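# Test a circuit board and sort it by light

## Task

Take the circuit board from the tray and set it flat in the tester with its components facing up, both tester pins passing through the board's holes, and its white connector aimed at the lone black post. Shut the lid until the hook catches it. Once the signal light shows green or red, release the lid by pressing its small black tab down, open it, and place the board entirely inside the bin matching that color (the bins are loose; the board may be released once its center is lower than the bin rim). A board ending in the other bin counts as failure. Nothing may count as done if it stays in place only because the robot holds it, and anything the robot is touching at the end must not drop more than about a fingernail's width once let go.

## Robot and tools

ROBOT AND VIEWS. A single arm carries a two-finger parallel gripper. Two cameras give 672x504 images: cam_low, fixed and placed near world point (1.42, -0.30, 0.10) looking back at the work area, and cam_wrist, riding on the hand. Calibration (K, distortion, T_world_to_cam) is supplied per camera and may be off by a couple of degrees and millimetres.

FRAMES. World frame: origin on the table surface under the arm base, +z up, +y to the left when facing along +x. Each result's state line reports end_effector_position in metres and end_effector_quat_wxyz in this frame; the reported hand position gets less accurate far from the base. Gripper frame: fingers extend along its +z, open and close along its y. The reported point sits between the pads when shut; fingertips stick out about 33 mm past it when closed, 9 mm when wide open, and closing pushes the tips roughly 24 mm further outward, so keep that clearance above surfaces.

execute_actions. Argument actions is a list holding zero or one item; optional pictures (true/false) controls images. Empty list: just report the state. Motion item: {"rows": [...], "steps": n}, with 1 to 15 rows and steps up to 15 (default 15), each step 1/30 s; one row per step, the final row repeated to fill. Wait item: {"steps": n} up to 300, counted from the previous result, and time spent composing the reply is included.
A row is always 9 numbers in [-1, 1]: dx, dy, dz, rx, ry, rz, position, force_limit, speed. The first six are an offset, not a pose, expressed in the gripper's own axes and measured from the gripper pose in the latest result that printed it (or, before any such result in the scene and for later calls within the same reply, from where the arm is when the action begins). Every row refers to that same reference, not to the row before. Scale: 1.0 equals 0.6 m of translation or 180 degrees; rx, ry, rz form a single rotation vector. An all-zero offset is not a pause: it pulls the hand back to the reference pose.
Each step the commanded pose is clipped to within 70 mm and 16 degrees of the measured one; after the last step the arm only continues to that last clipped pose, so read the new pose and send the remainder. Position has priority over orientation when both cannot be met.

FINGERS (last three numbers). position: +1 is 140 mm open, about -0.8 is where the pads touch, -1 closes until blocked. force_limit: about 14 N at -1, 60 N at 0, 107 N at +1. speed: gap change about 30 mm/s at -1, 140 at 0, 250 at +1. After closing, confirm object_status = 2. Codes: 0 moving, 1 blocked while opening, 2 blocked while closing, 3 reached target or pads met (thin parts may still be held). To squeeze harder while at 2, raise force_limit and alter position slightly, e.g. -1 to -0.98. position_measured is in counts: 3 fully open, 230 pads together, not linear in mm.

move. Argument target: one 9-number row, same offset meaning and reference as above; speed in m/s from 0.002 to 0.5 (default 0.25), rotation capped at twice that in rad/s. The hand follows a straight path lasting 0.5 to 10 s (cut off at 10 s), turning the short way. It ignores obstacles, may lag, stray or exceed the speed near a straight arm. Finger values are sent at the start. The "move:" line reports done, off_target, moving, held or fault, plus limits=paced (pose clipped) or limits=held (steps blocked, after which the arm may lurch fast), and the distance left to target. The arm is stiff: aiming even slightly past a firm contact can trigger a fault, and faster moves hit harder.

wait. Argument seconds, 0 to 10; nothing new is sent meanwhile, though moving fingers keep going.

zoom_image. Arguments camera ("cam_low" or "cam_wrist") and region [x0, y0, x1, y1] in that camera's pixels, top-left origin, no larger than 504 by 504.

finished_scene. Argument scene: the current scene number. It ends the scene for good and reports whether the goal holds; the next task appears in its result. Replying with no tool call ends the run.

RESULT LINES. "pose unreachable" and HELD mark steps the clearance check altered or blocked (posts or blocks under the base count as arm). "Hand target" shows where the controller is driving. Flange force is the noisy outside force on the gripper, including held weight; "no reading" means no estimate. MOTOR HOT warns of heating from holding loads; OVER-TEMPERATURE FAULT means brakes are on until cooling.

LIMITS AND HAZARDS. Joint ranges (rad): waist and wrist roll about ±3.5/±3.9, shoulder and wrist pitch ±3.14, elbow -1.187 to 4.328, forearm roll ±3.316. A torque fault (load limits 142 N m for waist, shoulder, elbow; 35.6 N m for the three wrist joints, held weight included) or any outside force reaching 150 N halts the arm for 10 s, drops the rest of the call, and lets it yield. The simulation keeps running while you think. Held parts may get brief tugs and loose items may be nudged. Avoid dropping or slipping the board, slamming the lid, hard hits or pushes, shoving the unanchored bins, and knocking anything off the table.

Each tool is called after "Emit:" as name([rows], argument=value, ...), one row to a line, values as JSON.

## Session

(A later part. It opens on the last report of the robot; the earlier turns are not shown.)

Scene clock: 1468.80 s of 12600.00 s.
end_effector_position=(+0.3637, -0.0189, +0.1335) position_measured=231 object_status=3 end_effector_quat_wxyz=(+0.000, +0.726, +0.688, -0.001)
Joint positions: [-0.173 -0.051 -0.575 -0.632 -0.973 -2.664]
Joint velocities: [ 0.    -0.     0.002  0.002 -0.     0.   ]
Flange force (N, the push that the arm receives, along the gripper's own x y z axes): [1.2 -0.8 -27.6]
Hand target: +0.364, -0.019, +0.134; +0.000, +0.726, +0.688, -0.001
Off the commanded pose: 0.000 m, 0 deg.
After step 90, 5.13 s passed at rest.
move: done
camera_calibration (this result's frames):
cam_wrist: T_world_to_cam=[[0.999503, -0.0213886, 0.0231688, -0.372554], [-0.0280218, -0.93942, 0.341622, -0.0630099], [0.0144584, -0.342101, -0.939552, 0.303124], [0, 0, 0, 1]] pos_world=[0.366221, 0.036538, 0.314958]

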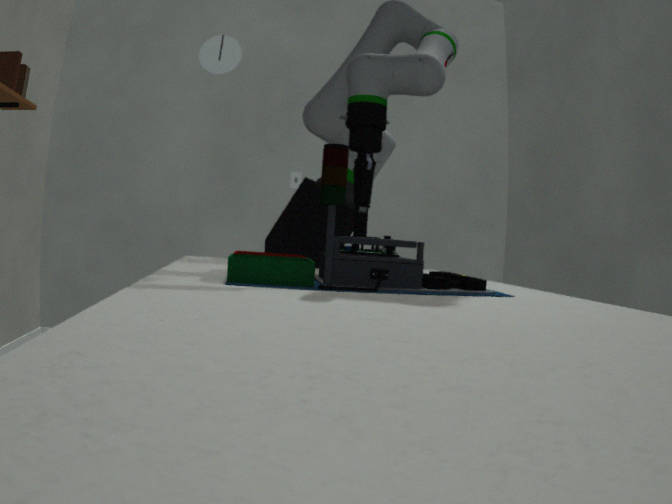

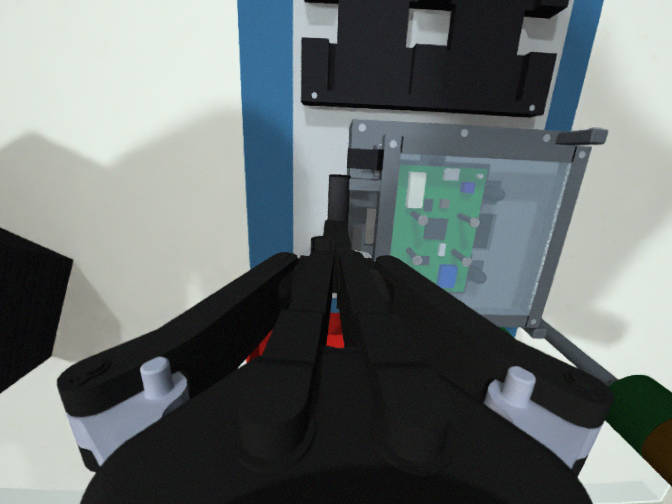

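Not latched yet (27.6 N). One more millimetre.

Emit:
move(target=[0, -0.0001, 0.0017, 0, 0, 0, -0.9, -0.5, 0.5], speed=0.01)

Emit:
zoom_image(camera="cam_wrist", region=[320, 120, 420, 220])

Scene clock: 1474.60 s of 12600.00 s.
end_effector_position=(+0.3636, -0.0189, +0.1325) position_measured=231 object_status=3 end_effector_quat_wxyz=(+0.000, +0.726, +0.688, -0.001)
Joint positions: [-0.172 -0.049 -0.576 -0.633 -0.97  -2.663]
Joint velocities: [-0.    -0.    -0.001 -0.001  0.001  0.   ]
Flange force (N, the push that the arm receives, along the gripper's own x y z axes): [1.2 0.1 -29.5]
Hand target: +0.364, -0.019, +0.133; +0.000, +0.726, +0.688, -0.001
Off the commanded pose: 0.000 m, 0 deg.
After step 90, 2.10 s passed at rest.
move: done
camera_calibration (this result's frames):
cam_wrist: T_world_to_cam=[[0.999503, -0.0213796, 0.0231718, -0.372472], [-0.0280143, -0.939421, 0.341619, -0.0626622], [0.0144644, -0.342099, -0.939553, 0.30217], [0, 0, 0, 1]] pos_world=[0.366161, 0.0365424, 0.313942]

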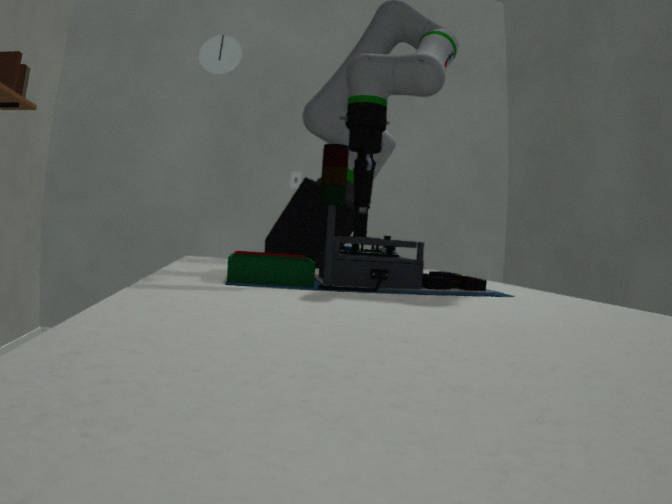

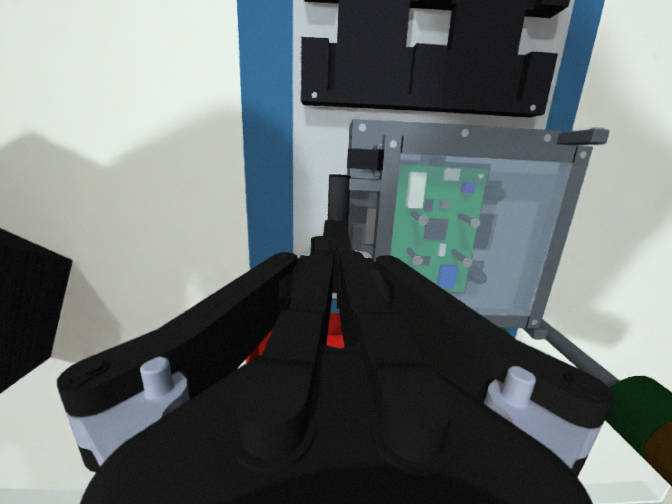

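Region (320, 120, 420, 220) of cam_wrist's 672x504 image, scaled by 5.040, with more detail than that image has.

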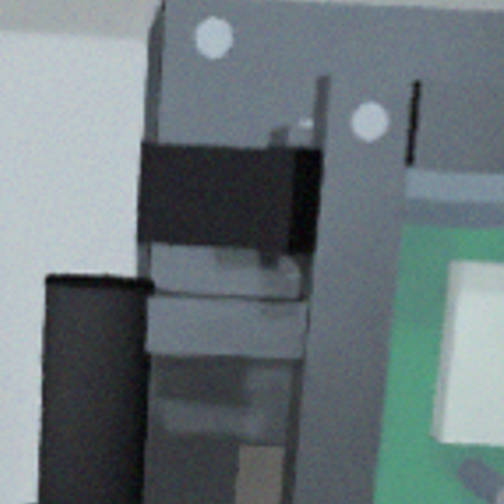

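Emit:
move(target=[0, 0, 0.0017, 0, 0, 0, -0.9, -0.5, 0.5], speed=0.01)

Emit:
zoom_image(camera="cam_wrist", region=[320, 120, 420, 220])

Scene clock: 1479.80 s of 12600.00 s.
end_effector_position=(+0.3636, -0.0189, +0.1315) position_measured=231 object_status=3 end_effector_quat_wxyz=(+0.000, +0.726, +0.688, -0.001)
Joint positions: [-0.17  -0.047 -0.577 -0.634 -0.968 -2.663]
Joint velocities: [-0.     0.    -0.001 -0.     0.001  0.   ]
Flange force (N, the push that the arm receives, along the gripper's own x y z axes): [2.5 -2.7 -38.2]
Hand target: +0.364, -0.019, +0.132; +0.000, +0.726, +0.688, -0.001
Off the commanded pose: 0.000 m, 0 deg.
After step 90, 1.50 s passed at rest.
move: done
camera_calibration (this result's frames):
cam_wrist: T_world_to_cam=[[0.999503, -0.0213599, 0.0231759, -0.372452], [-0.0279972, -0.939421, 0.341619, -0.0623233], [0.014475, -0.342099, -0.939553, 0.30122], [0, 0, 0, 1]] pos_world=[0.366162, 0.0365436, 0.312935]

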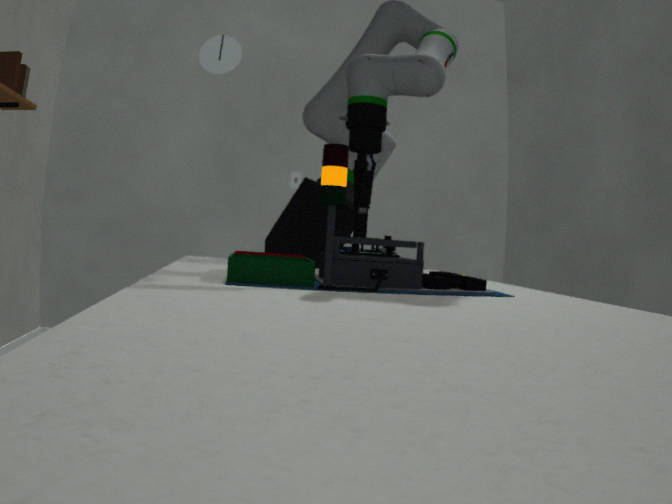

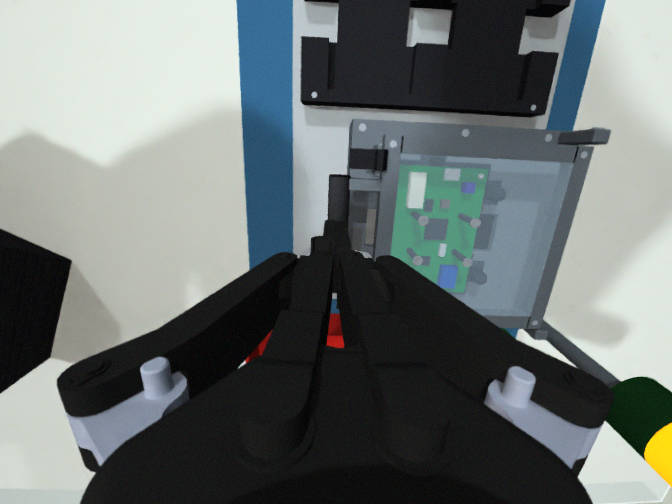

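Region (320, 120, 420, 220) of cam_wrist's 672x504 image, scaled by 5.040, with more detail than that image has.

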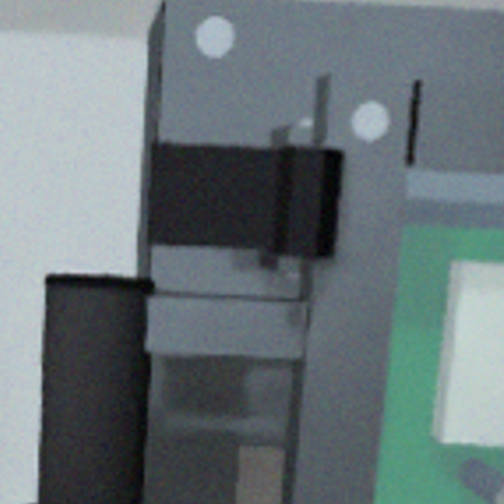

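Emit:
move(target=[0, 0, -0.008, 0, 0, 0, -0.9, -0.5, 0.5], speed=0.03)

Emit:
move(target=[0.1067, 0.0085, 0, 0, 0, 0, -0.9, -0.5, 0.5], speed=0.15)

Scene clock: 1553.93 s of 12600.00 s.
end_effector_position=(+0.3636, -0.0189, +0.1363) position_measured=231 object_status=3 end_effector_quat_wxyz=(+0.000, +0.726, +0.688, -0.001)
Joint positions: [-0.177 -0.056 -0.574 -0.63  -0.98  -2.666]
Joint velocities: [-0.    -0.    -0.001  0.001 -0.001 -0.   ]
Flange force (N, the push that the arm receives, along the gripper's own x y z axes): [-0.9 2.1 -1.1]
Hand target: +0.364, -0.019, +0.136; +0.000, +0.726, +0.688, -0.001
Off the commanded pose: 0.000 m, 0 deg.
After step 430, 59.10 s passed at rest.
move: done
camera_calibration (this result's frames):
cam_wrist: T_world_to_cam=[[0.999503, -0.0213916, 0.0231552, -0.372554], [-0.0280201, -0.939415, 0.341634, -0.063957], [0.0144443, -0.342113, -0.939548, 0.305723], [0, 0, 0, 1]] pos_world=[0.366161, 0.0365401, 0.317718]

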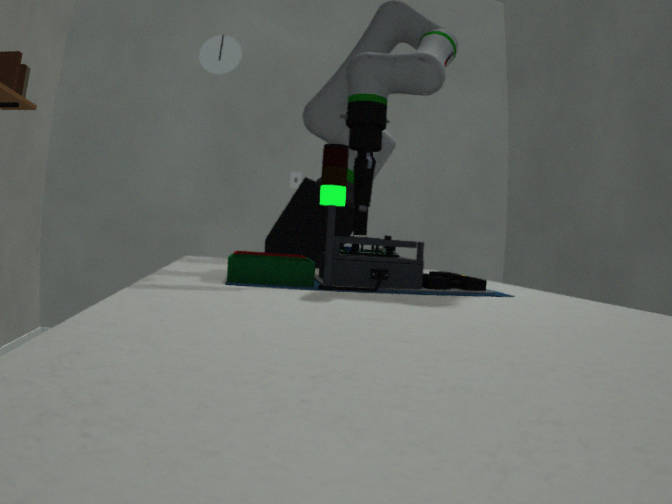

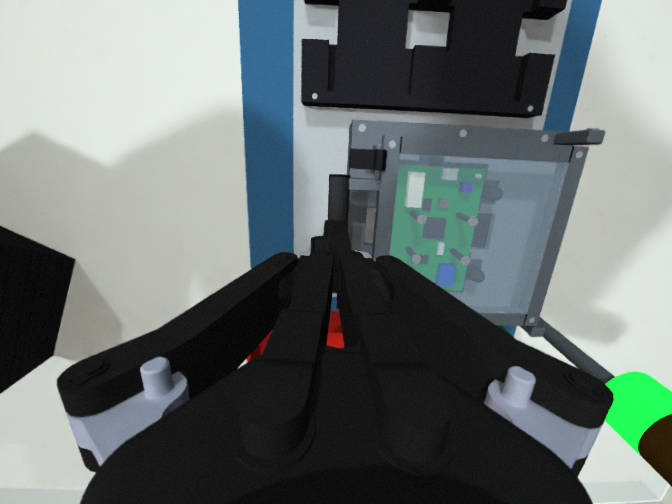

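Scene clock: 1554.77 s of 12600.00 s.
end_effector_position=(+0.3725, +0.0448, +0.1363) position_measured=231 object_status=3 end_effector_quat_wxyz=(+0.001, +0.726, +0.688, -0.001)
Joint positions: [ 0.021 -0.174 -0.6   -0.584 -0.955 -2.905]
Joint velocities: [-0.    -0.001 -0.002  0.002  0.001 -0.003]
Flange force (N, the push that the arm receives, along the gripper's own x y z axes): [1.9 0.7 -0.6]
Hand target: +0.372, +0.045, +0.136; +0.001, +0.726, +0.688, -0.001
Off the commanded pose: 0.000 m, 0 deg.
move: done
camera_calibration (this result's frames):
cam_wrist: T_world_to_cam=[[0.999486, -0.0214007, 0.0238627, -0.380111], [-0.028266, -0.939517, 0.341334, -0.00369835], [0.0151146, -0.341833, -0.939639, 0.327188], [0, 0, 0, 1]] pos_world=[0.374865, 0.100234, 0.317772]

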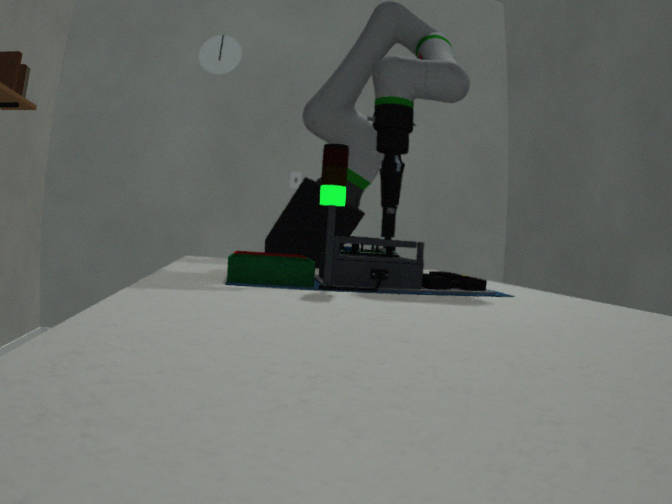

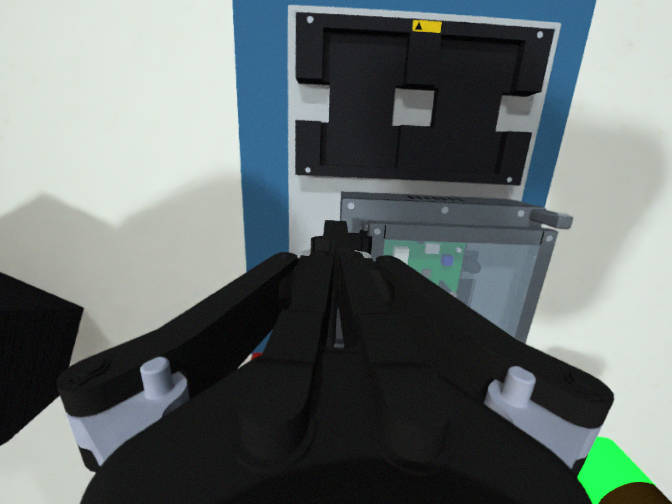

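Emit:
zoom_image(camera="cam_wrist", region=[305, 185, 405, 275])

Emit:
zoom_image(camera="cam_low", region=[350, 205, 430, 270])

Region (305, 185, 405, 275) of cam_wrist's 672x504 image, scaled by 5.040, with more detail than that image has; it fills the top 454 rows of this view, and the rest is white.

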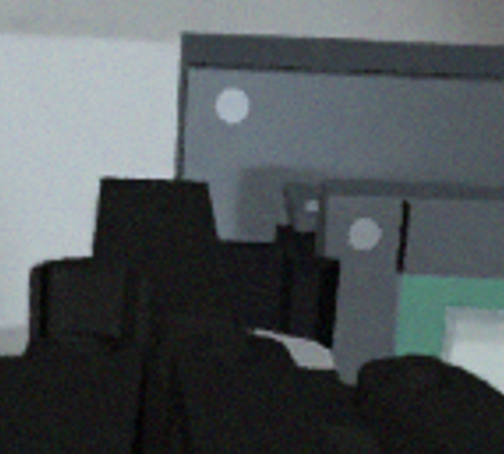

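Region (350, 205, 430, 270) of cam_low's 672x504 image, scaled by 6.300, with more detail than that image has; it fills the top 410 rows of this view, and the rest is white.

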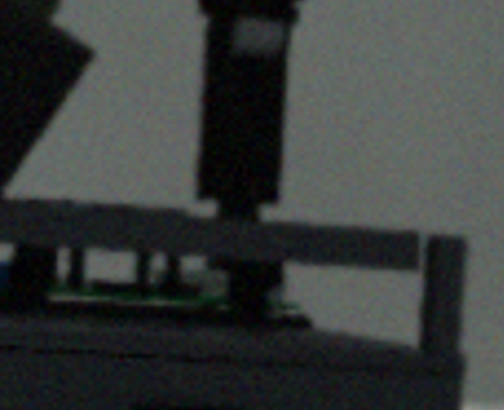

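Emit:
move(target=[0, 0, 0.0247, 0, 0, 0, -0.9, -0.5, 0.5], speed=0.04)

Scene clock: 1593.00 s of 12600.00 s.
end_effector_position=(+0.3724, +0.0449, +0.1215) position_measured=231 object_status=3 end_effector_quat_wxyz=(+0.000, +0.726, +0.688, -0.001)
Joint positions: [ 0.041 -0.145 -0.608 -0.597 -0.914 -2.897]
Joint velocities: [-0.     0.001  0.001 -0.001  0.001  0.   ]
Flange force (N, the push that the arm receives, along the gripper's own x y z axes): [-2.8 -5.2 -9.5]
Hand target: +0.372, +0.045, +0.122; +0.000, +0.726, +0.688, -0.001
Off the commanded pose: 0.000 m, 0 deg.
After step 90, 34.50 s passed at rest.
move: done
camera_calibration (this result's frames):
cam_wrist: T_world_to_cam=[[0.999489, -0.0213048, 0.0238421, -0.379738], [-0.0281678, -0.939542, 0.341274, 0.0013542], [0.0151298, -0.341771, -0.939661, 0.313281], [0, 0, 0, 1]] pos_world=[0.374842, 0.100253, 0.30297]

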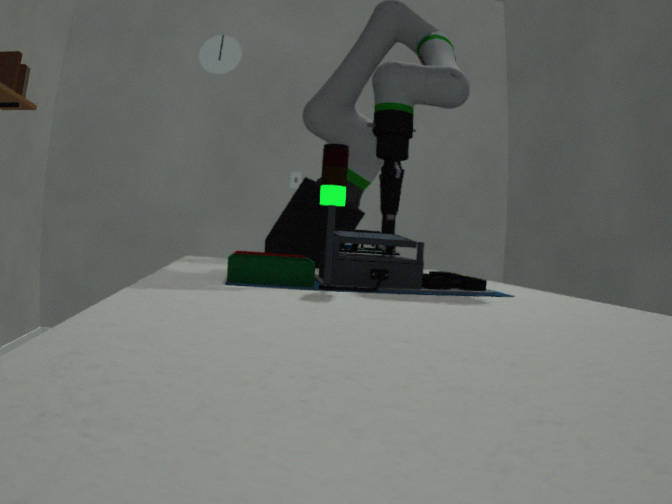

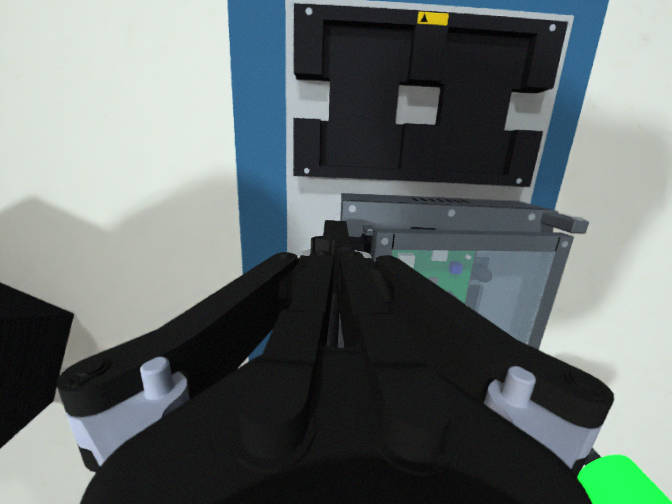

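The lid has popped up. Let me look closer.

Emit:
zoom_image(camera="cam_low", region=[325, 200, 430, 275])

Emit:
zoom_image(camera="cam_wrist", region=[305, 185, 405, 275])

Region (325, 200, 430, 275) of cam_low's 672x504 image, scaled by 4.800, with more detail than that image has; it fills the top 360 rows of this view, and the rest is white.

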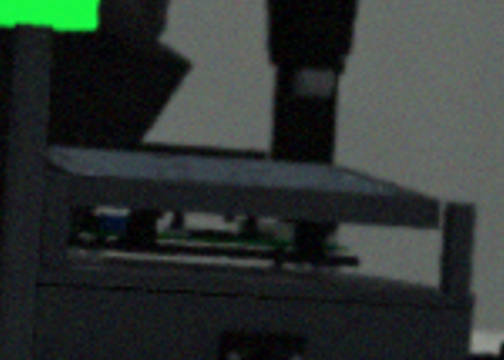

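Region (305, 185, 405, 275) of cam_wrist's 672x504 image, scaled by 5.040, with more detail than that image has; it fills the top 454 rows of this view, and the rest is white.

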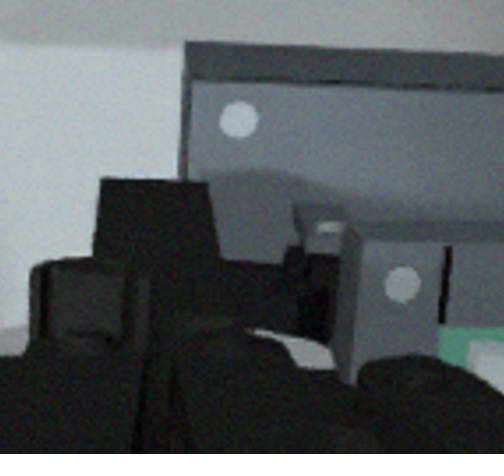

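Emit:
move(target=[0.005, 0, -0.0508, 0, 0, -0.1667, -0.9, -0.5, 0.5], speed=0.4)

Emit:
move(target=[-0.0944, -0.0599, 0, 0, 0, -0.3333, 0.5, -0.5, 0.5], speed=0.45)

Scene clock: 1702.17 s of 12600.00 s.
end_effector_position=(+0.3726, +0.0478, +0.1521) position_measured=231 object_status=3 end_effector_quat_wxyz=(+0.000, +0.523, +0.852, -0.001)
Joint positions: [ 0.009 -0.207 -0.589 -0.569 -0.997 -2.399]
Joint velocities: [-0.003  0.002  0.003 -0.004 -0.001  0.005]
Flange force (N, the push that the arm receives, along the gripper's own x y z axes): [0.0 0.3 0.4]
Hand target: +0.373, +0.048, +0.152; +0.000, +0.523, +0.852, -0.001
Off the commanded pose: 0.000 m, 0 deg.
After step 90, 105.03 s passed at rest.
move: done
camera_calibration (this result's frames):
cam_wrist: T_world_to_cam=[[0.876315, 0.48119, 0.02299, -0.358603], [0.445561, -0.827727, 0.341093, -0.18814], [0.18316, -0.288661, -0.939748, 0.277824], [0, 0, 0, 1]] pos_world=[0.347191, 0.0970244, 0.333502]

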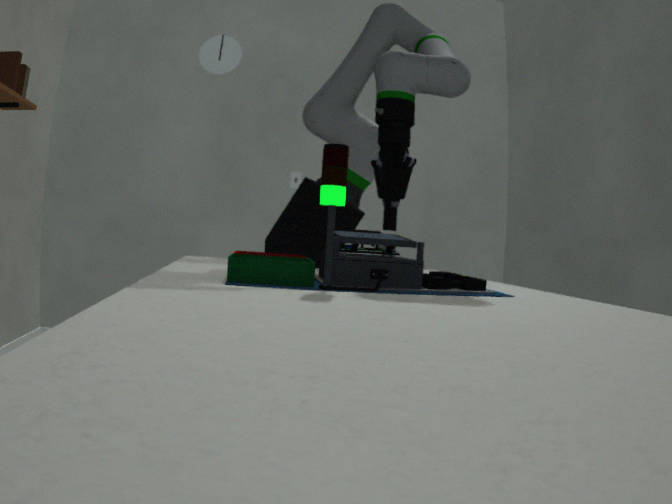

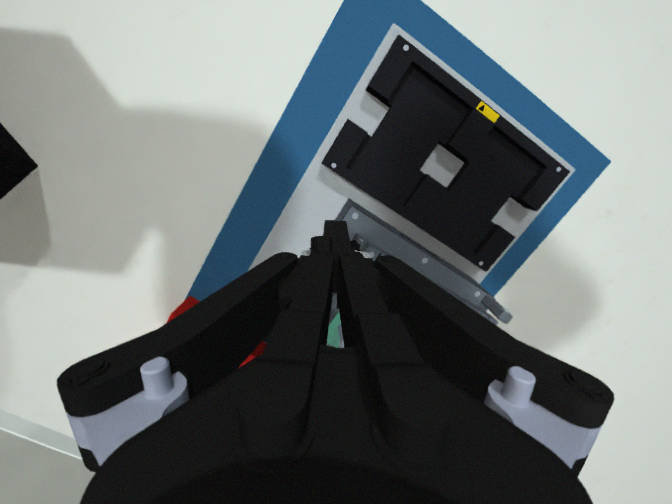

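Scene clock: 1703.90 s of 12600.00 s.
end_effector_position=(+0.3659, -0.0191, +0.1520) position_measured=66 object_status=3 end_effector_quat_wxyz=(-0.001, +0.027, +1.000, -0.001)
Joint positions: [-0.197 -0.078 -0.558 -0.615 -1.022 -1.105]
Joint velocities: [-0.002  0.002  0.    -0.002 -0.002  0.004]
Flange force (N, the push that the arm receives, along the gripper's own x y z axes): [-2.0 -2.5 -1.1]
Hand target: +0.366, -0.019, +0.152; -0.001, +0.027, +1.000, -0.001
Off the commanded pose: 0.000 m, 0 deg.
move: done
camera_calibration (this result's frames):
cam_wrist: T_world_to_cam=[[0.0216604, 0.999526, 0.0218883, 0.00227215], [0.940506, -0.0277972, 0.338639, -0.405981], [0.339087, 0.013251, -0.940662, 0.208551], [0, 0, 0, 1]] pos_world=[0.311061, -0.0163197, 0.333607]

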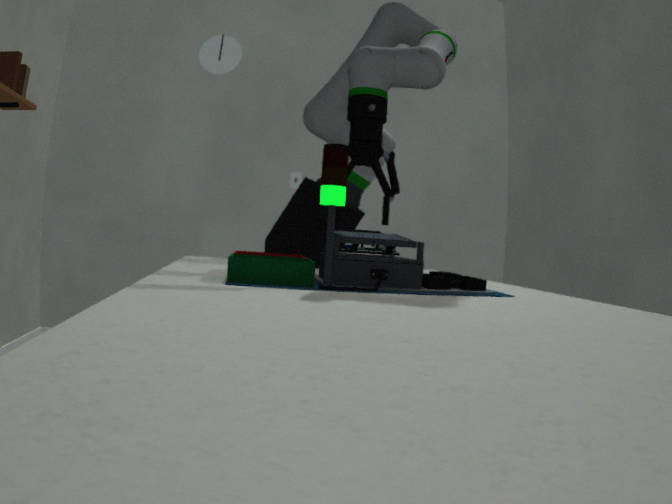

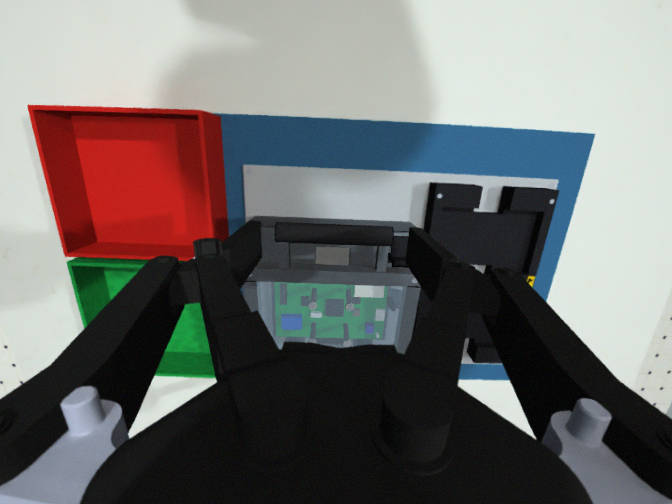

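Emit:
zoom_image(camera="cam_wrist", region=[240, 200, 430, 300])

Region (240, 200, 430, 300) of cam_wrist's 672x504 image, scaled by 2.653, with more detail than that image has; it fills the top 265 rows of this view, and the rest is white.

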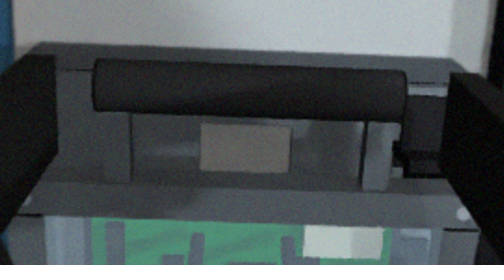

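Emit:
move(target=[0, -0.001, 0.05, 0, 0, 0, 0.43, -0.6, 0], speed=0.1)

Emit:
execute_actions([
  {"rows": [[0, 0, 0, 0, 0, 0, -1, -0.7, -0.6]], "steps": 12},
])

Scene clock: 1723.00 s of 12600.00 s.
end_effector_position=(+0.3659, -0.0196, +0.1220) position_measured=75 object_status=3 end_effector_quat_wxyz=(-0.000, +0.026, +1.000, -0.001)
Joint positions: [-0.159 -0.024 -0.576 -0.644 -0.944 -1.085]
Joint velocities: [ 0.     0.001 -0.    -0.002  0.001  0.   ]
Flange force (N, the push that the arm receives, along the gripper's own x y z axes): [-4.5 -4.2 1.5]
Hand target: +0.366, -0.020, +0.122; -0.001, +0.026, +1.000, -0.001
Off the commanded pose: 0.000 m, 0 deg.
After step 90, 15.33 s passed at rest.
move: done
camera_calibration (this result's frames):
cam_wrist: T_world_to_cam=[[0.0214549, 0.999528, 0.0219968, 0.00354421], [0.940495, -0.0276412, 0.338681, -0.395806], [0.339129, 0.0134215, -0.940644, 0.180349], [0, 0, 0, 1]] pos_world=[0.311016, -0.0169037, 0.303619]

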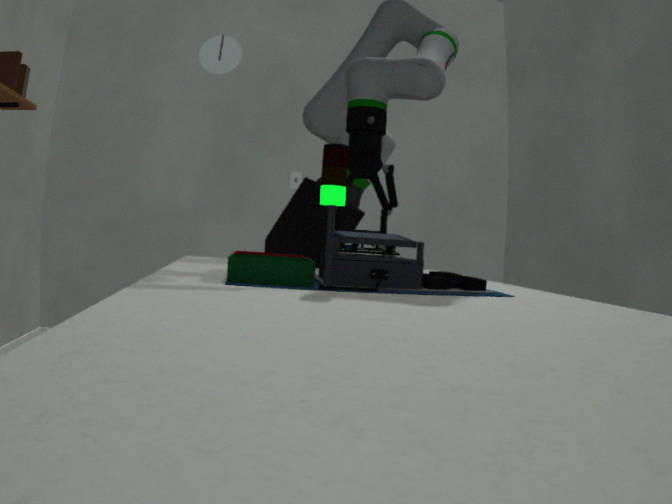

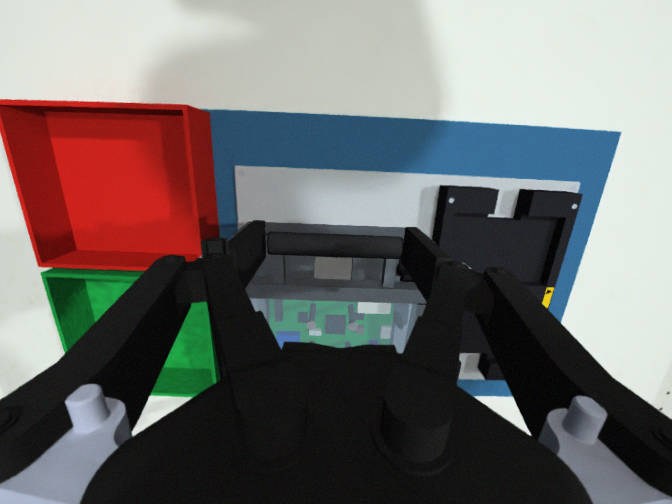

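Scene clock: 1723.40 s of 12600.00 s.
end_effector_position=(+0.3659, -0.0195, +0.1220) position_measured=94 object_status=2 end_effector_quat_wxyz=(-0.000, +0.027, +1.000, -0.001)
Joint positions: [-0.159 -0.024 -0.576 -0.644 -0.944 -1.085]
Joint velocities: [ 0.001 -0.     0.001  0.001 -0.     0.   ]
Flange force (N, the push that the arm receives, along the gripper's own x y z axes): [-1.5 4.5 -0.8]
Hand target: +0.366, -0.020, +0.122; -0.000, +0.026, +1.000, -0.001
Off the commanded pose: 0.000 m, 0 deg.
Steps of this call (steps 1 to 12: all 12 steps of this action). Readings (end_effector_position | what the end effector reports):
1: (+0.3659, -0.0196, +0.1220) | position_measured=75 object_status=0
2: (+0.3659, -0.0196, +0.1220) | position_measured=78 object_status=0
4: (+0.3659, -0.0196, +0.1220) | position_measured=86 object_status=0
8: (+0.3659, -0.0195, +0.1220) | position_measured=94 object_status=0
12: the state above
camera_calibration (this result's frames):
cam_wrist: T_world_to_cam=[[0.0215625, 0.999521, 0.0222138, 0.00337635], [0.940465, -0.027817, 0.338751, -0.395803], [0.339207, 0.0135869, -0.940614, 0.180265], [0, 0, 0, 1]] pos_world=[0.311019, -0.016834, 0.303563]

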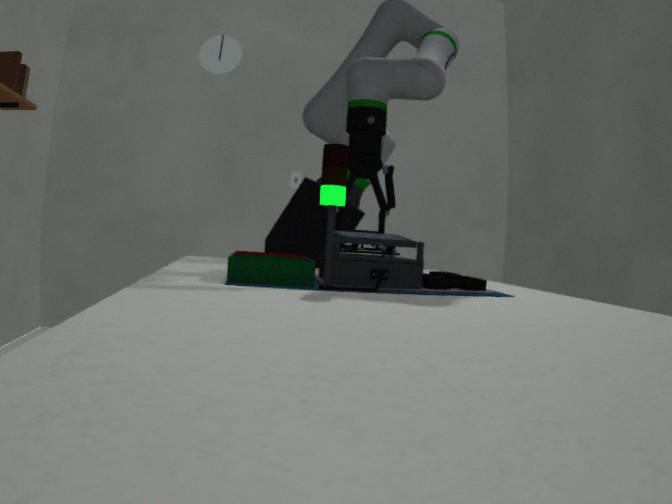

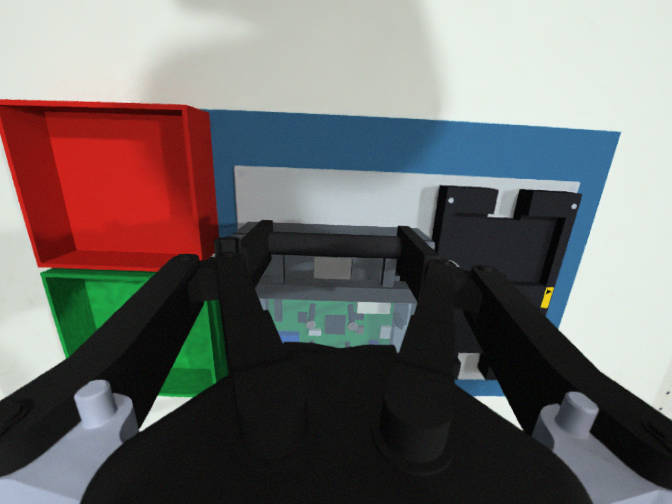

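Emit:
execute_actions([
  {"rows": [[-0.0001,0.0002,-0.0011,0,0,0,-1,-0.7,-0.6],[-0.0004,0.0003,-0.0044,0,0,0,-1,-0.7,-0.6],[-0.0010,0.0004,-0.0096,0,0,0,-1,-0.7,-0.6],[-0.0019,0.0004,-0.0166,0,0,0,-1,-0.7,-0.6],[-0.0033,0.0004,-0.0251,0,0,0,-1,-0.7,-0.6],[-0.0051,0.0004,-0.0346,0,0,0,-1,-0.7,-0.6],[-0.0073,0.0004,-0.0447,0,0,0,-1,-0.7,-0.6],[-0.0100,0.0004,-0.0549,0,0,0,-1,-0.7,-0.6],[-0.0129,0.0004,-0.0649,0,0,0,-1,-0.7,-0.6],[-0.0160,0.0004,-0.0741,0,0,0,-1,-0.7,-0.6],[-0.0189,0.0004,-0.0821,0,0,0,-1,-0.7,-0.6],[-0.0215,0.0004,-0.0887,0,0,0,-1,-0.7,-0.6],[-0.0236,0.0004,-0.0936,0,0,0,-1,-0.7,-0.6],[-0.0249,0.0004,-0.0966,0,0,0,-1,-0.7,-0.6],[-0.0253,0.0004,-0.0976,0,0,0,-1,-0.7,-0.6]], "steps": 15},
], pictures=false)

Emit:
execute_actions([
  {"steps": 8},
])

Scene clock: 1804.27 s of 12600.00 s.
end_effector_position=(+0.3788, -0.0204, +0.1744) position_measured=94 object_status=2 end_effector_quat_wxyz=(-0.000, +0.027, +1.000, -0.002)
Joint positions: [-0.223 -0.086 -0.509 -0.595 -1.081 -1.12 ]
Joint velocities: [-0.128 -0.066  0.193  0.072 -0.275 -0.049]
Flange force (N, the push that the arm receives, along the gripper's own x y z axes): [20.8 15.3 -9.7]
Hand target: +0.381, -0.020, +0.180; -0.000, +0.027, +1.000, -0.001
Off the commanded pose: 0.007 m, 0 deg.
Steps of this call (steps 1 to 90: nothing new was sent; then 77.37 s passed at rest; steps 91 to 105: all 15 steps of this action). Readings (end_effector_position | what the end effector reports):
91: (+0.3659, -0.0196, +0.1221) | position_measured=94 object_status=2
92: (+0.3659, -0.0196, +0.1224) | position_measured=94 object_status=2
94: (+0.3662, -0.0195, +0.1251) | position_measured=94 object_status=2
98: (+0.3684, -0.0197, +0.1394) | position_measured=94 object_status=2
105: the state above

Scene clock: 1804.53 s of 12600.00 s.
end_effector_position=(+0.3811, -0.0203, +0.1803) position_measured=94 object_status=2 end_effector_quat_wxyz=(-0.000, +0.027, +1.000, -0.001)
Joint positions: [-0.231 -0.09  -0.497 -0.591 -1.098 -1.123]
Joint velocities: [-0.001 -0.001  0.001  0.    -0.002 -0.   ]
Flange force (N, the push that the arm receives, along the gripper's own x y z axes): [8.1 5.9 5.5]
Hand target: +0.381, -0.020, +0.180; -0.000, +0.027, +1.000, -0.001
Off the commanded pose: 0.000 m, 0 deg.
Steps of this call (steps 1 to 8: nothing new was sent). Readings (end_effector_position | what the end effector reports):
1: (+0.3800, -0.0204, +0.1774) | position_measured=94 object_status=2
2: (+0.3807, -0.0204, +0.1791) | position_measured=94 object_status=2
4: (+0.3810, -0.0204, +0.1801) | position_measured=94 object_status=2
8: the state above
camera_calibration (this result's frames):
cam_wrist: T_world_to_cam=[[0.0219591, 0.99953, 0.0213801, 0.00256961], [0.940341, -0.0279118, 0.339085, -0.429873], [0.339523, 0.0126586, -0.940513, 0.229849], [0, 0, 0, 1]] pos_world=[0.326132, -0.0174765, 0.361885]

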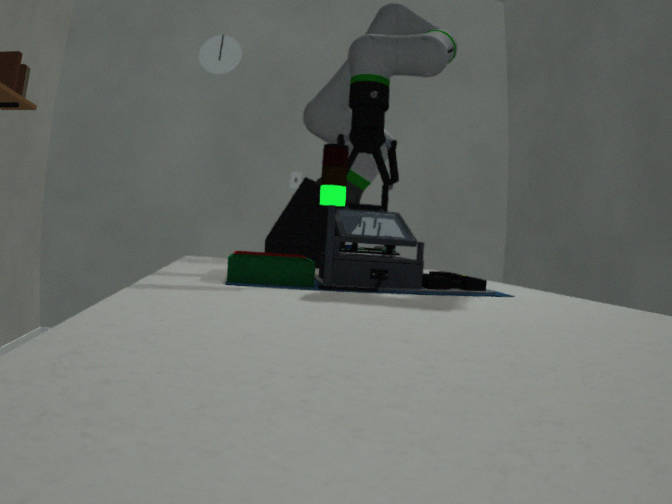

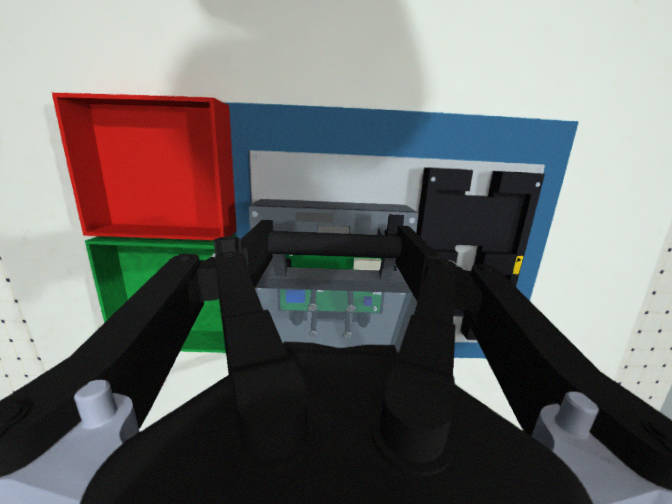

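Emit:
execute_actions([
  {"rows": [[-0.0006,0.0003,-0.0014,0,0,0,-1,-0.7,-0.6],[-0.0025,0.0004,-0.0055,0,0,0,-1,-0.7,-0.6],[-0.0056,0.0005,-0.0121,0,0,0,-1,-0.7,-0.6],[-0.0100,0.0006,-0.0207,0,0,0,-1,-0.7,-0.6],[-0.0158,0.0006,-0.0310,0,0,0,-1,-0.7,-0.6],[-0.0227,0.0006,-0.0424,0,0,0,-1,-0.7,-0.6],[-0.0307,0.0006,-0.0542,0,0,0,-1,-0.7,-0.6],[-0.0394,0.0006,-0.0659,0,0,0,-1,-0.7,-0.6],[-0.0484,0.0006,-0.0769,0,0,0,-1,-0.7,-0.6],[-0.0573,0.0006,-0.0868,0,0,0,-1,-0.7,-0.6],[-0.0656,0.0006,-0.0952,0,0,0,-1,-0.7,-0.6],[-0.0726,0.0006,-0.1019,0,0,0,-1,-0.7,-0.6],[-0.0780,0.0006,-0.1068,0,0,0,-1,-0.7,-0.6],[-0.0814,0.0006,-0.1098,0,0,0,-1,-0.7,-0.6],[-0.0825,0.0006,-0.1107,0,0,0,-1,-0.7,-0.6]], "steps": 15},
], pictures=false)

Emit:
execute_actions([
  {"steps": 7},
], pictures=false)

Emit:
execute_actions([
  {"rows": [[-0.0012,0.0001,-0.0010,0,0,0,-1,-0.7,-0.6],[-0.0046,0.0001,-0.0039,0,0,0,-1,-0.7,-0.6],[-0.0103,0.0002,-0.0084,0,0,0,-1,-0.7,-0.6],[-0.0180,0.0002,-0.0143,0,0,0,-1,-0.7,-0.6],[-0.0277,0.0002,-0.0211,0,0,0,-1,-0.7,-0.6],[-0.0389,0.0002,-0.0283,0,0,0,-1,-0.7,-0.6],[-0.0511,0.0002,-0.0355,0,0,0,-1,-0.7,-0.6],[-0.0641,0.0002,-0.0423,0,0,0,-1,-0.7,-0.6],[-0.0770,0.0002,-0.0483,0,0,0,-1,-0.7,-0.6],[-0.0893,0.0002,-0.0533,0,0,0,-1,-0.7,-0.6],[-0.1003,0.0002,-0.0574,0,0,0,-1,-0.7,-0.6],[-0.1096,0.0002,-0.0604,0,0,0,-1,-0.7,-0.6],[-0.1166,0.0002,-0.0624,0,0,0,-1,-0.7,-0.6],[-0.1209,0.0002,-0.0636,0,0,0,-1,-0.7,-0.6],[-0.1224,0.0002,-0.0640,0,0,0,-1,-0.7,-0.6]], "steps": 15},
], pictures=false)

Emit:
execute_actions([
  {"steps": 8},
])

Scene clock: 1873.83 s of 12600.00 s.
end_effector_position=(+0.4224, -0.0225, +0.2387) position_measured=94 object_status=2 end_effector_quat_wxyz=(+0.001, +0.027, +1.000, -0.003)
Joint positions: [-0.287 -0.073 -0.336 -0.557 -1.244 -1.16 ]
Joint velocities: [-0.099  0.147  0.434  0.044 -0.298 -0.075]
Flange force (N, the push that the arm receives, along the gripper's own x y z axes): [6.4 6.3 -14.2]
Hand target: +0.430, -0.023, +0.247; +0.000, +0.027, +1.000, -0.002
Off the commanded pose: 0.011 m, 0 deg.
Steps of this call (steps 1 to 90: nothing new was sent; then 65.80 s passed at rest; steps 91 to 105: all 15 steps of this action). Readings (end_effector_position | what the end effector reports):
91: (+0.3810, -0.0203, +0.1804) | position_measured=94 object_status=2
92: (+0.3812, -0.0203, +0.1808) | position_measured=94 object_status=2
94: (+0.3827, -0.0203, +0.1841) | position_measured=94 object_status=2
98: (+0.3919, -0.0208, +0.2007) | position_measured=94 object_status=2
105: the state above

Scene clock: 1874.07 s of 12600.00 s.
end_effector_position=(+0.4303, -0.0229, +0.2465) position_measured=94 object_status=2 end_effector_quat_wxyz=(+0.001, +0.027, +1.000, -0.002)
Joint positions: [-0.294 -0.061 -0.305 -0.554 -1.266 -1.165]
Joint velocities: [-0.001  0.001  0.003  0.001 -0.005 -0.001]
Flange force (N, the push that the arm receives, along the gripper's own x y z axes): [-8.2 1.4 14.6]
Hand target: +0.430, -0.023, +0.247; +0.000, +0.027, +1.000, -0.002
Off the commanded pose: 0.001 m, 0 deg.
Steps of this call (steps 1 to 7: nothing new was sent). Readings (end_effector_position | what the end effector reports):
1: (+0.4259, -0.0227, +0.2421) | position_measured=94 object_status=2
2: (+0.4284, -0.0228, +0.2445) | position_measured=94 object_status=2
4: (+0.4302, -0.0229, +0.2463) | position_measured=94 object_status=2
7: the state above

Scene clock: 1874.57 s of 12600.00 s.
end_effector_position=(+0.4911, -0.0261, +0.2810) position_measured=94 object_status=2 end_effector_quat_wxyz=(+0.003, +0.027, +1.000, -0.003)
Joint positions: [-0.304  0.035 -0.109 -0.54  -1.352 -1.21 ]
Joint velocities: [ 0.001  0.303  0.504  0.017 -0.177 -0.114]
Flange force (N, the push that the arm receives, along the gripper's own x y z axes): [-5.8 5.9 -5.0]
Hand target: +0.503, -0.027, +0.285; +0.001, +0.027, +1.000, -0.003
Off the commanded pose: 0.013 m, 0 deg.
Steps of this call (steps 1 to 15: all 15 steps of this action). Readings (end_effector_position | what the end effector reports):
1: (+0.4304, -0.0229, +0.2466) | position_measured=94 object_status=2
2: (+0.4307, -0.0229, +0.2468) | position_measured=94 object_status=2
4: (+0.4333, -0.0230, +0.2490) | position_measured=94 object_status=2
8: (+0.4479, -0.0237, +0.2597) | position_measured=94 object_status=2
15: the state above

Scene clock: 1874.83 s of 12600.00 s.
end_effector_position=(+0.5030, -0.0267, +0.2848) position_measured=94 object_status=2 end_effector_quat_wxyz=(+0.001, +0.027, +1.000, -0.003)
Joint positions: [-0.303  0.059 -0.07  -0.539 -1.366 -1.219]
Joint velocities: [ 0.002  0.001  0.002 -0.001 -0.001 -0.   ]
Flange force (N, the push that the arm receives, along the gripper's own x y z axes): [2.4 7.3 13.2]
Hand target: +0.503, -0.027, +0.285; +0.001, +0.027, +1.000, -0.003
Off the commanded pose: 0.001 m, 0 deg.
Steps of this call (steps 1 to 8: nothing new was sent). Readings (end_effector_position | what the end effector reports):
1: (+0.4959, -0.0264, +0.2827) | position_measured=94 object_status=2
2: (+0.4996, -0.0266, +0.2838) | position_measured=94 object_status=2
4: (+0.5026, -0.0268, +0.2847) | position_measured=94 object_status=2
8: the state above
camera_calibration (this result's frames):
cam_wrist: T_world_to_cam=[[0.022517, 0.99957, 0.0187646, 0.0045059], [0.939162, -0.0275833, 0.342366, -0.580452], [0.342737, 0.00991395, -0.939379, 0.284794], [0, 0, 0, 1]] pos_world=[0.447427, -0.0233382, 0.466172]

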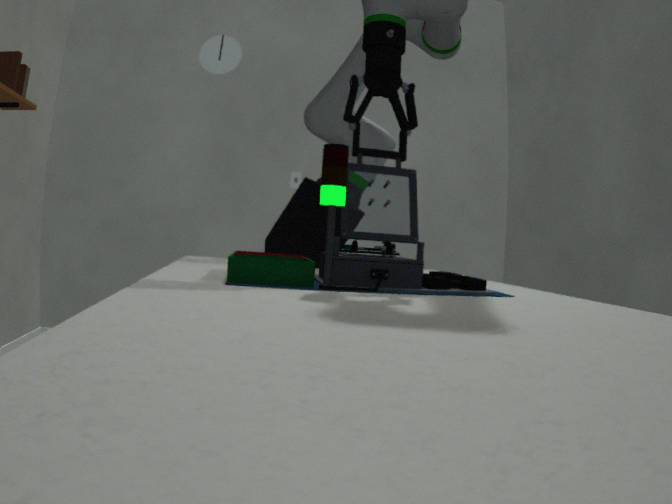

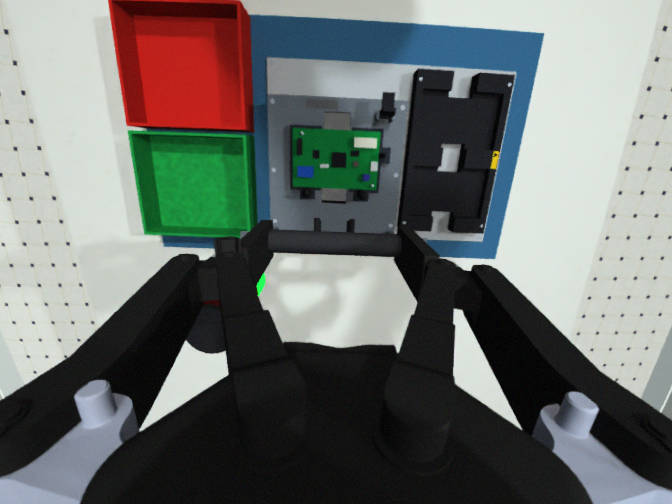

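Emit:
zoom_image(camera="cam_low", region=[310, 60, 440, 190])

Emit:
zoom_image(camera="cam_wrist", region=[110, 90, 420, 270])

Region (310, 60, 440, 190) of cam_low's 672x504 image, scaled by 3.877, with more detail than that image has.

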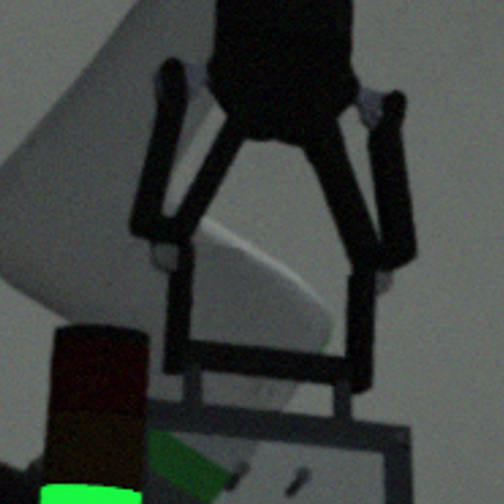

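Region (110, 90, 420, 270) of cam_wrist's 672x504 image, scaled by 1.626, with more detail than that image has; it fills the top 293 rows of this view, and the rest is white.

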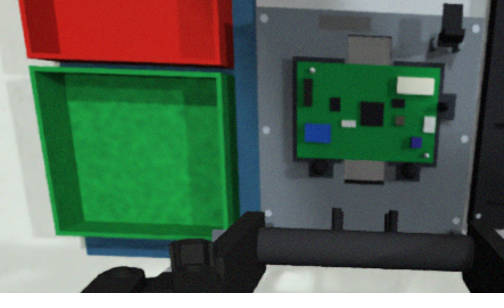

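Emit:
execute_actions([
  {"rows": [[-0.0015,0.0002,-0.0001,0,0,0,-1,-0.7,-0.6],[-0.0058,0.0004,-0.0010,0,0,0,-1,-0.7,-0.6],[-0.0129,0.0005,-0.0024,0,0,0,-1,-0.7,-0.6],[-0.0225,0.0005,-0.0044,0,0,0,-1,-0.7,-0.6],[-0.0341,0.0005,-0.0063,0,0,0,-1,-0.7,-0.6],[-0.0473,0.0005,-0.0079,0,0,0,-1,-0.7,-0.6],[-0.0615,0.0005,-0.0090,0,0,0,-1,-0.7,-0.6],[-0.0761,0.0005,-0.0094,0,0,0,-1,-0.7,-0.6],[-0.0903,0.0005,-0.0092,0,0,0,-1,-0.7,-0.6],[-0.1036,0.0005,-0.0083,0,0,0,-1,-0.7,-0.6],[-0.1153,0.0005,-0.0071,0,0,0,-1,-0.7,-0.6],[-0.1249,0.0005,-0.0058,0,0,0,-1,-0.7,-0.6],[-0.1321,0.0005,-0.0046,0,0,0,-1,-0.7,-0.6],[-0.1366,0.0005,-0.0038,0,0,0,-1,-0.7,-0.6],[-0.1381,0.0005,-0.0035,0,0,0,-1,-0.7,-0.6]], "steps": 15},
], pictures=false)

Emit:
execute_actions([
  {"steps": 7},
], pictures=false)

Emit:
move(target=[0.16, 0, 0, 0, 0, 0.1111, 0.5, -0.7, 1], speed=0.3)

Scene clock: 1942.33 s of 12600.00 s.
end_effector_position=(+0.5726, -0.0299, +0.2886) position_measured=94 object_status=2 end_effector_quat_wxyz=(+0.004, +0.027, +1.000, -0.003)
Joint positions: [-0.278  0.196  0.125 -0.532 -1.4   -1.271]
Joint velocities: [ 0.078  0.372  0.483  0.014 -0.071 -0.126]
Flange force (N, the push that the arm receives, along the gripper's own x y z axes): [-9.2 0.1 -24.7]
Hand target: +0.585, -0.031, +0.287; +0.002, +0.027, +1.000, -0.003
Off the commanded pose: 0.013 m, 0 deg.
Steps of this call (steps 1 to 90: nothing new was sent; then 64.00 s passed at rest; steps 91 to 105: all 15 steps of this action). Readings (end_effector_position | what the end effector reports):
91: (+0.5031, -0.0267, +0.2849) | position_measured=94 object_status=2
92: (+0.5036, -0.0266, +0.2849) | position_measured=94 object_status=2
94: (+0.5068, -0.0267, +0.2856) | position_measured=94 object_status=2
98: (+0.5245, -0.0275, +0.2888) | position_measured=94 object_status=2
105: the state above

Scene clock: 1942.57 s of 12600.00 s.
end_effector_position=(+0.5849, -0.0307, +0.2869) position_measured=94 object_status=2 end_effector_quat_wxyz=(+0.002, +0.027, +1.000, -0.003)
Joint positions: [-0.272  0.224  0.162 -0.531 -1.406 -1.281]
Joint velocities: [-0.     0.003  0.004 -0.001 -0.    -0.001]
Flange force (N, the push that the arm receives, along the gripper's own x y z axes): [-4.8 1.2 -7.9]
Hand target: +0.585, -0.031, +0.287; +0.002, +0.027, +1.000, -0.003
Off the commanded pose: 0.001 m, 0 deg.
Steps of this call (steps 1 to 7: nothing new was sent). Readings (end_effector_position | what the end effector reports):
1: (+0.5777, -0.0302, +0.2880) | position_measured=94 object_status=2
2: (+0.5815, -0.0304, +0.2874) | position_measured=94 object_status=2
4: (+0.5845, -0.0307, +0.2869) | position_measured=94 object_status=2
7: the state above

Scene clock: 1943.83 s of 12600.00 s.
end_effector_position=(+0.4891, -0.0256, +0.2866) position_measured=66 object_status=3 end_effector_quat_wxyz=(+0.003, +0.200, +0.980, -0.003)
Joint positions: [-0.311  0.028 -0.105 -0.54  -1.365 -1.558]
Joint velocities: [ 0.    -0.001 -0.001  0.001 -0.    -0.001]
Flange force (N, the push that the arm receives, along the gripper's own x y z axes): [-1.9 -1.4 -1.9]
Hand target: +0.489, -0.026, +0.287; +0.003, +0.200, +0.980, -0.003
Off the commanded pose: 0.000 m, 0 deg.
move: done
camera_calibration (this result's frames):
cam_wrist: T_world_to_cam=[[0.362819, 0.931642, 0.0201271, -0.164917], [0.871879, -0.347011, 0.345559, -0.544205], [0.328922, -0.107827, -0.938181, 0.294612], [0, 0, 0, 1]] pos_world=[0.437412, -0.0034344, 0.467774]

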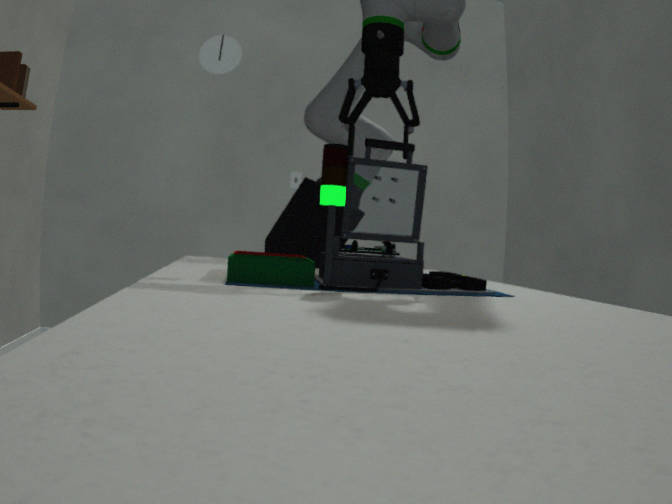

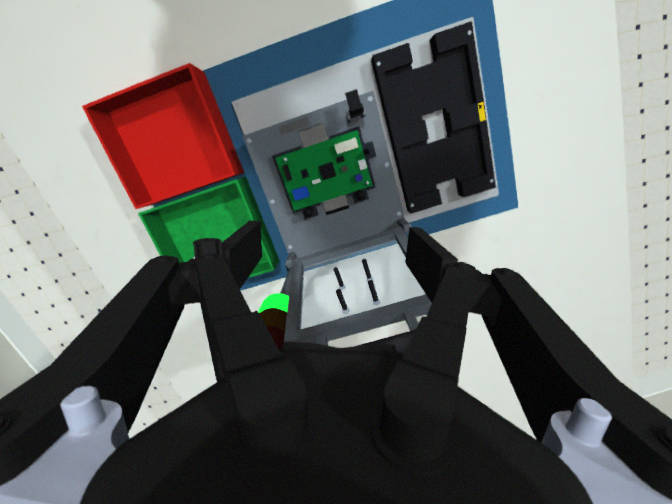

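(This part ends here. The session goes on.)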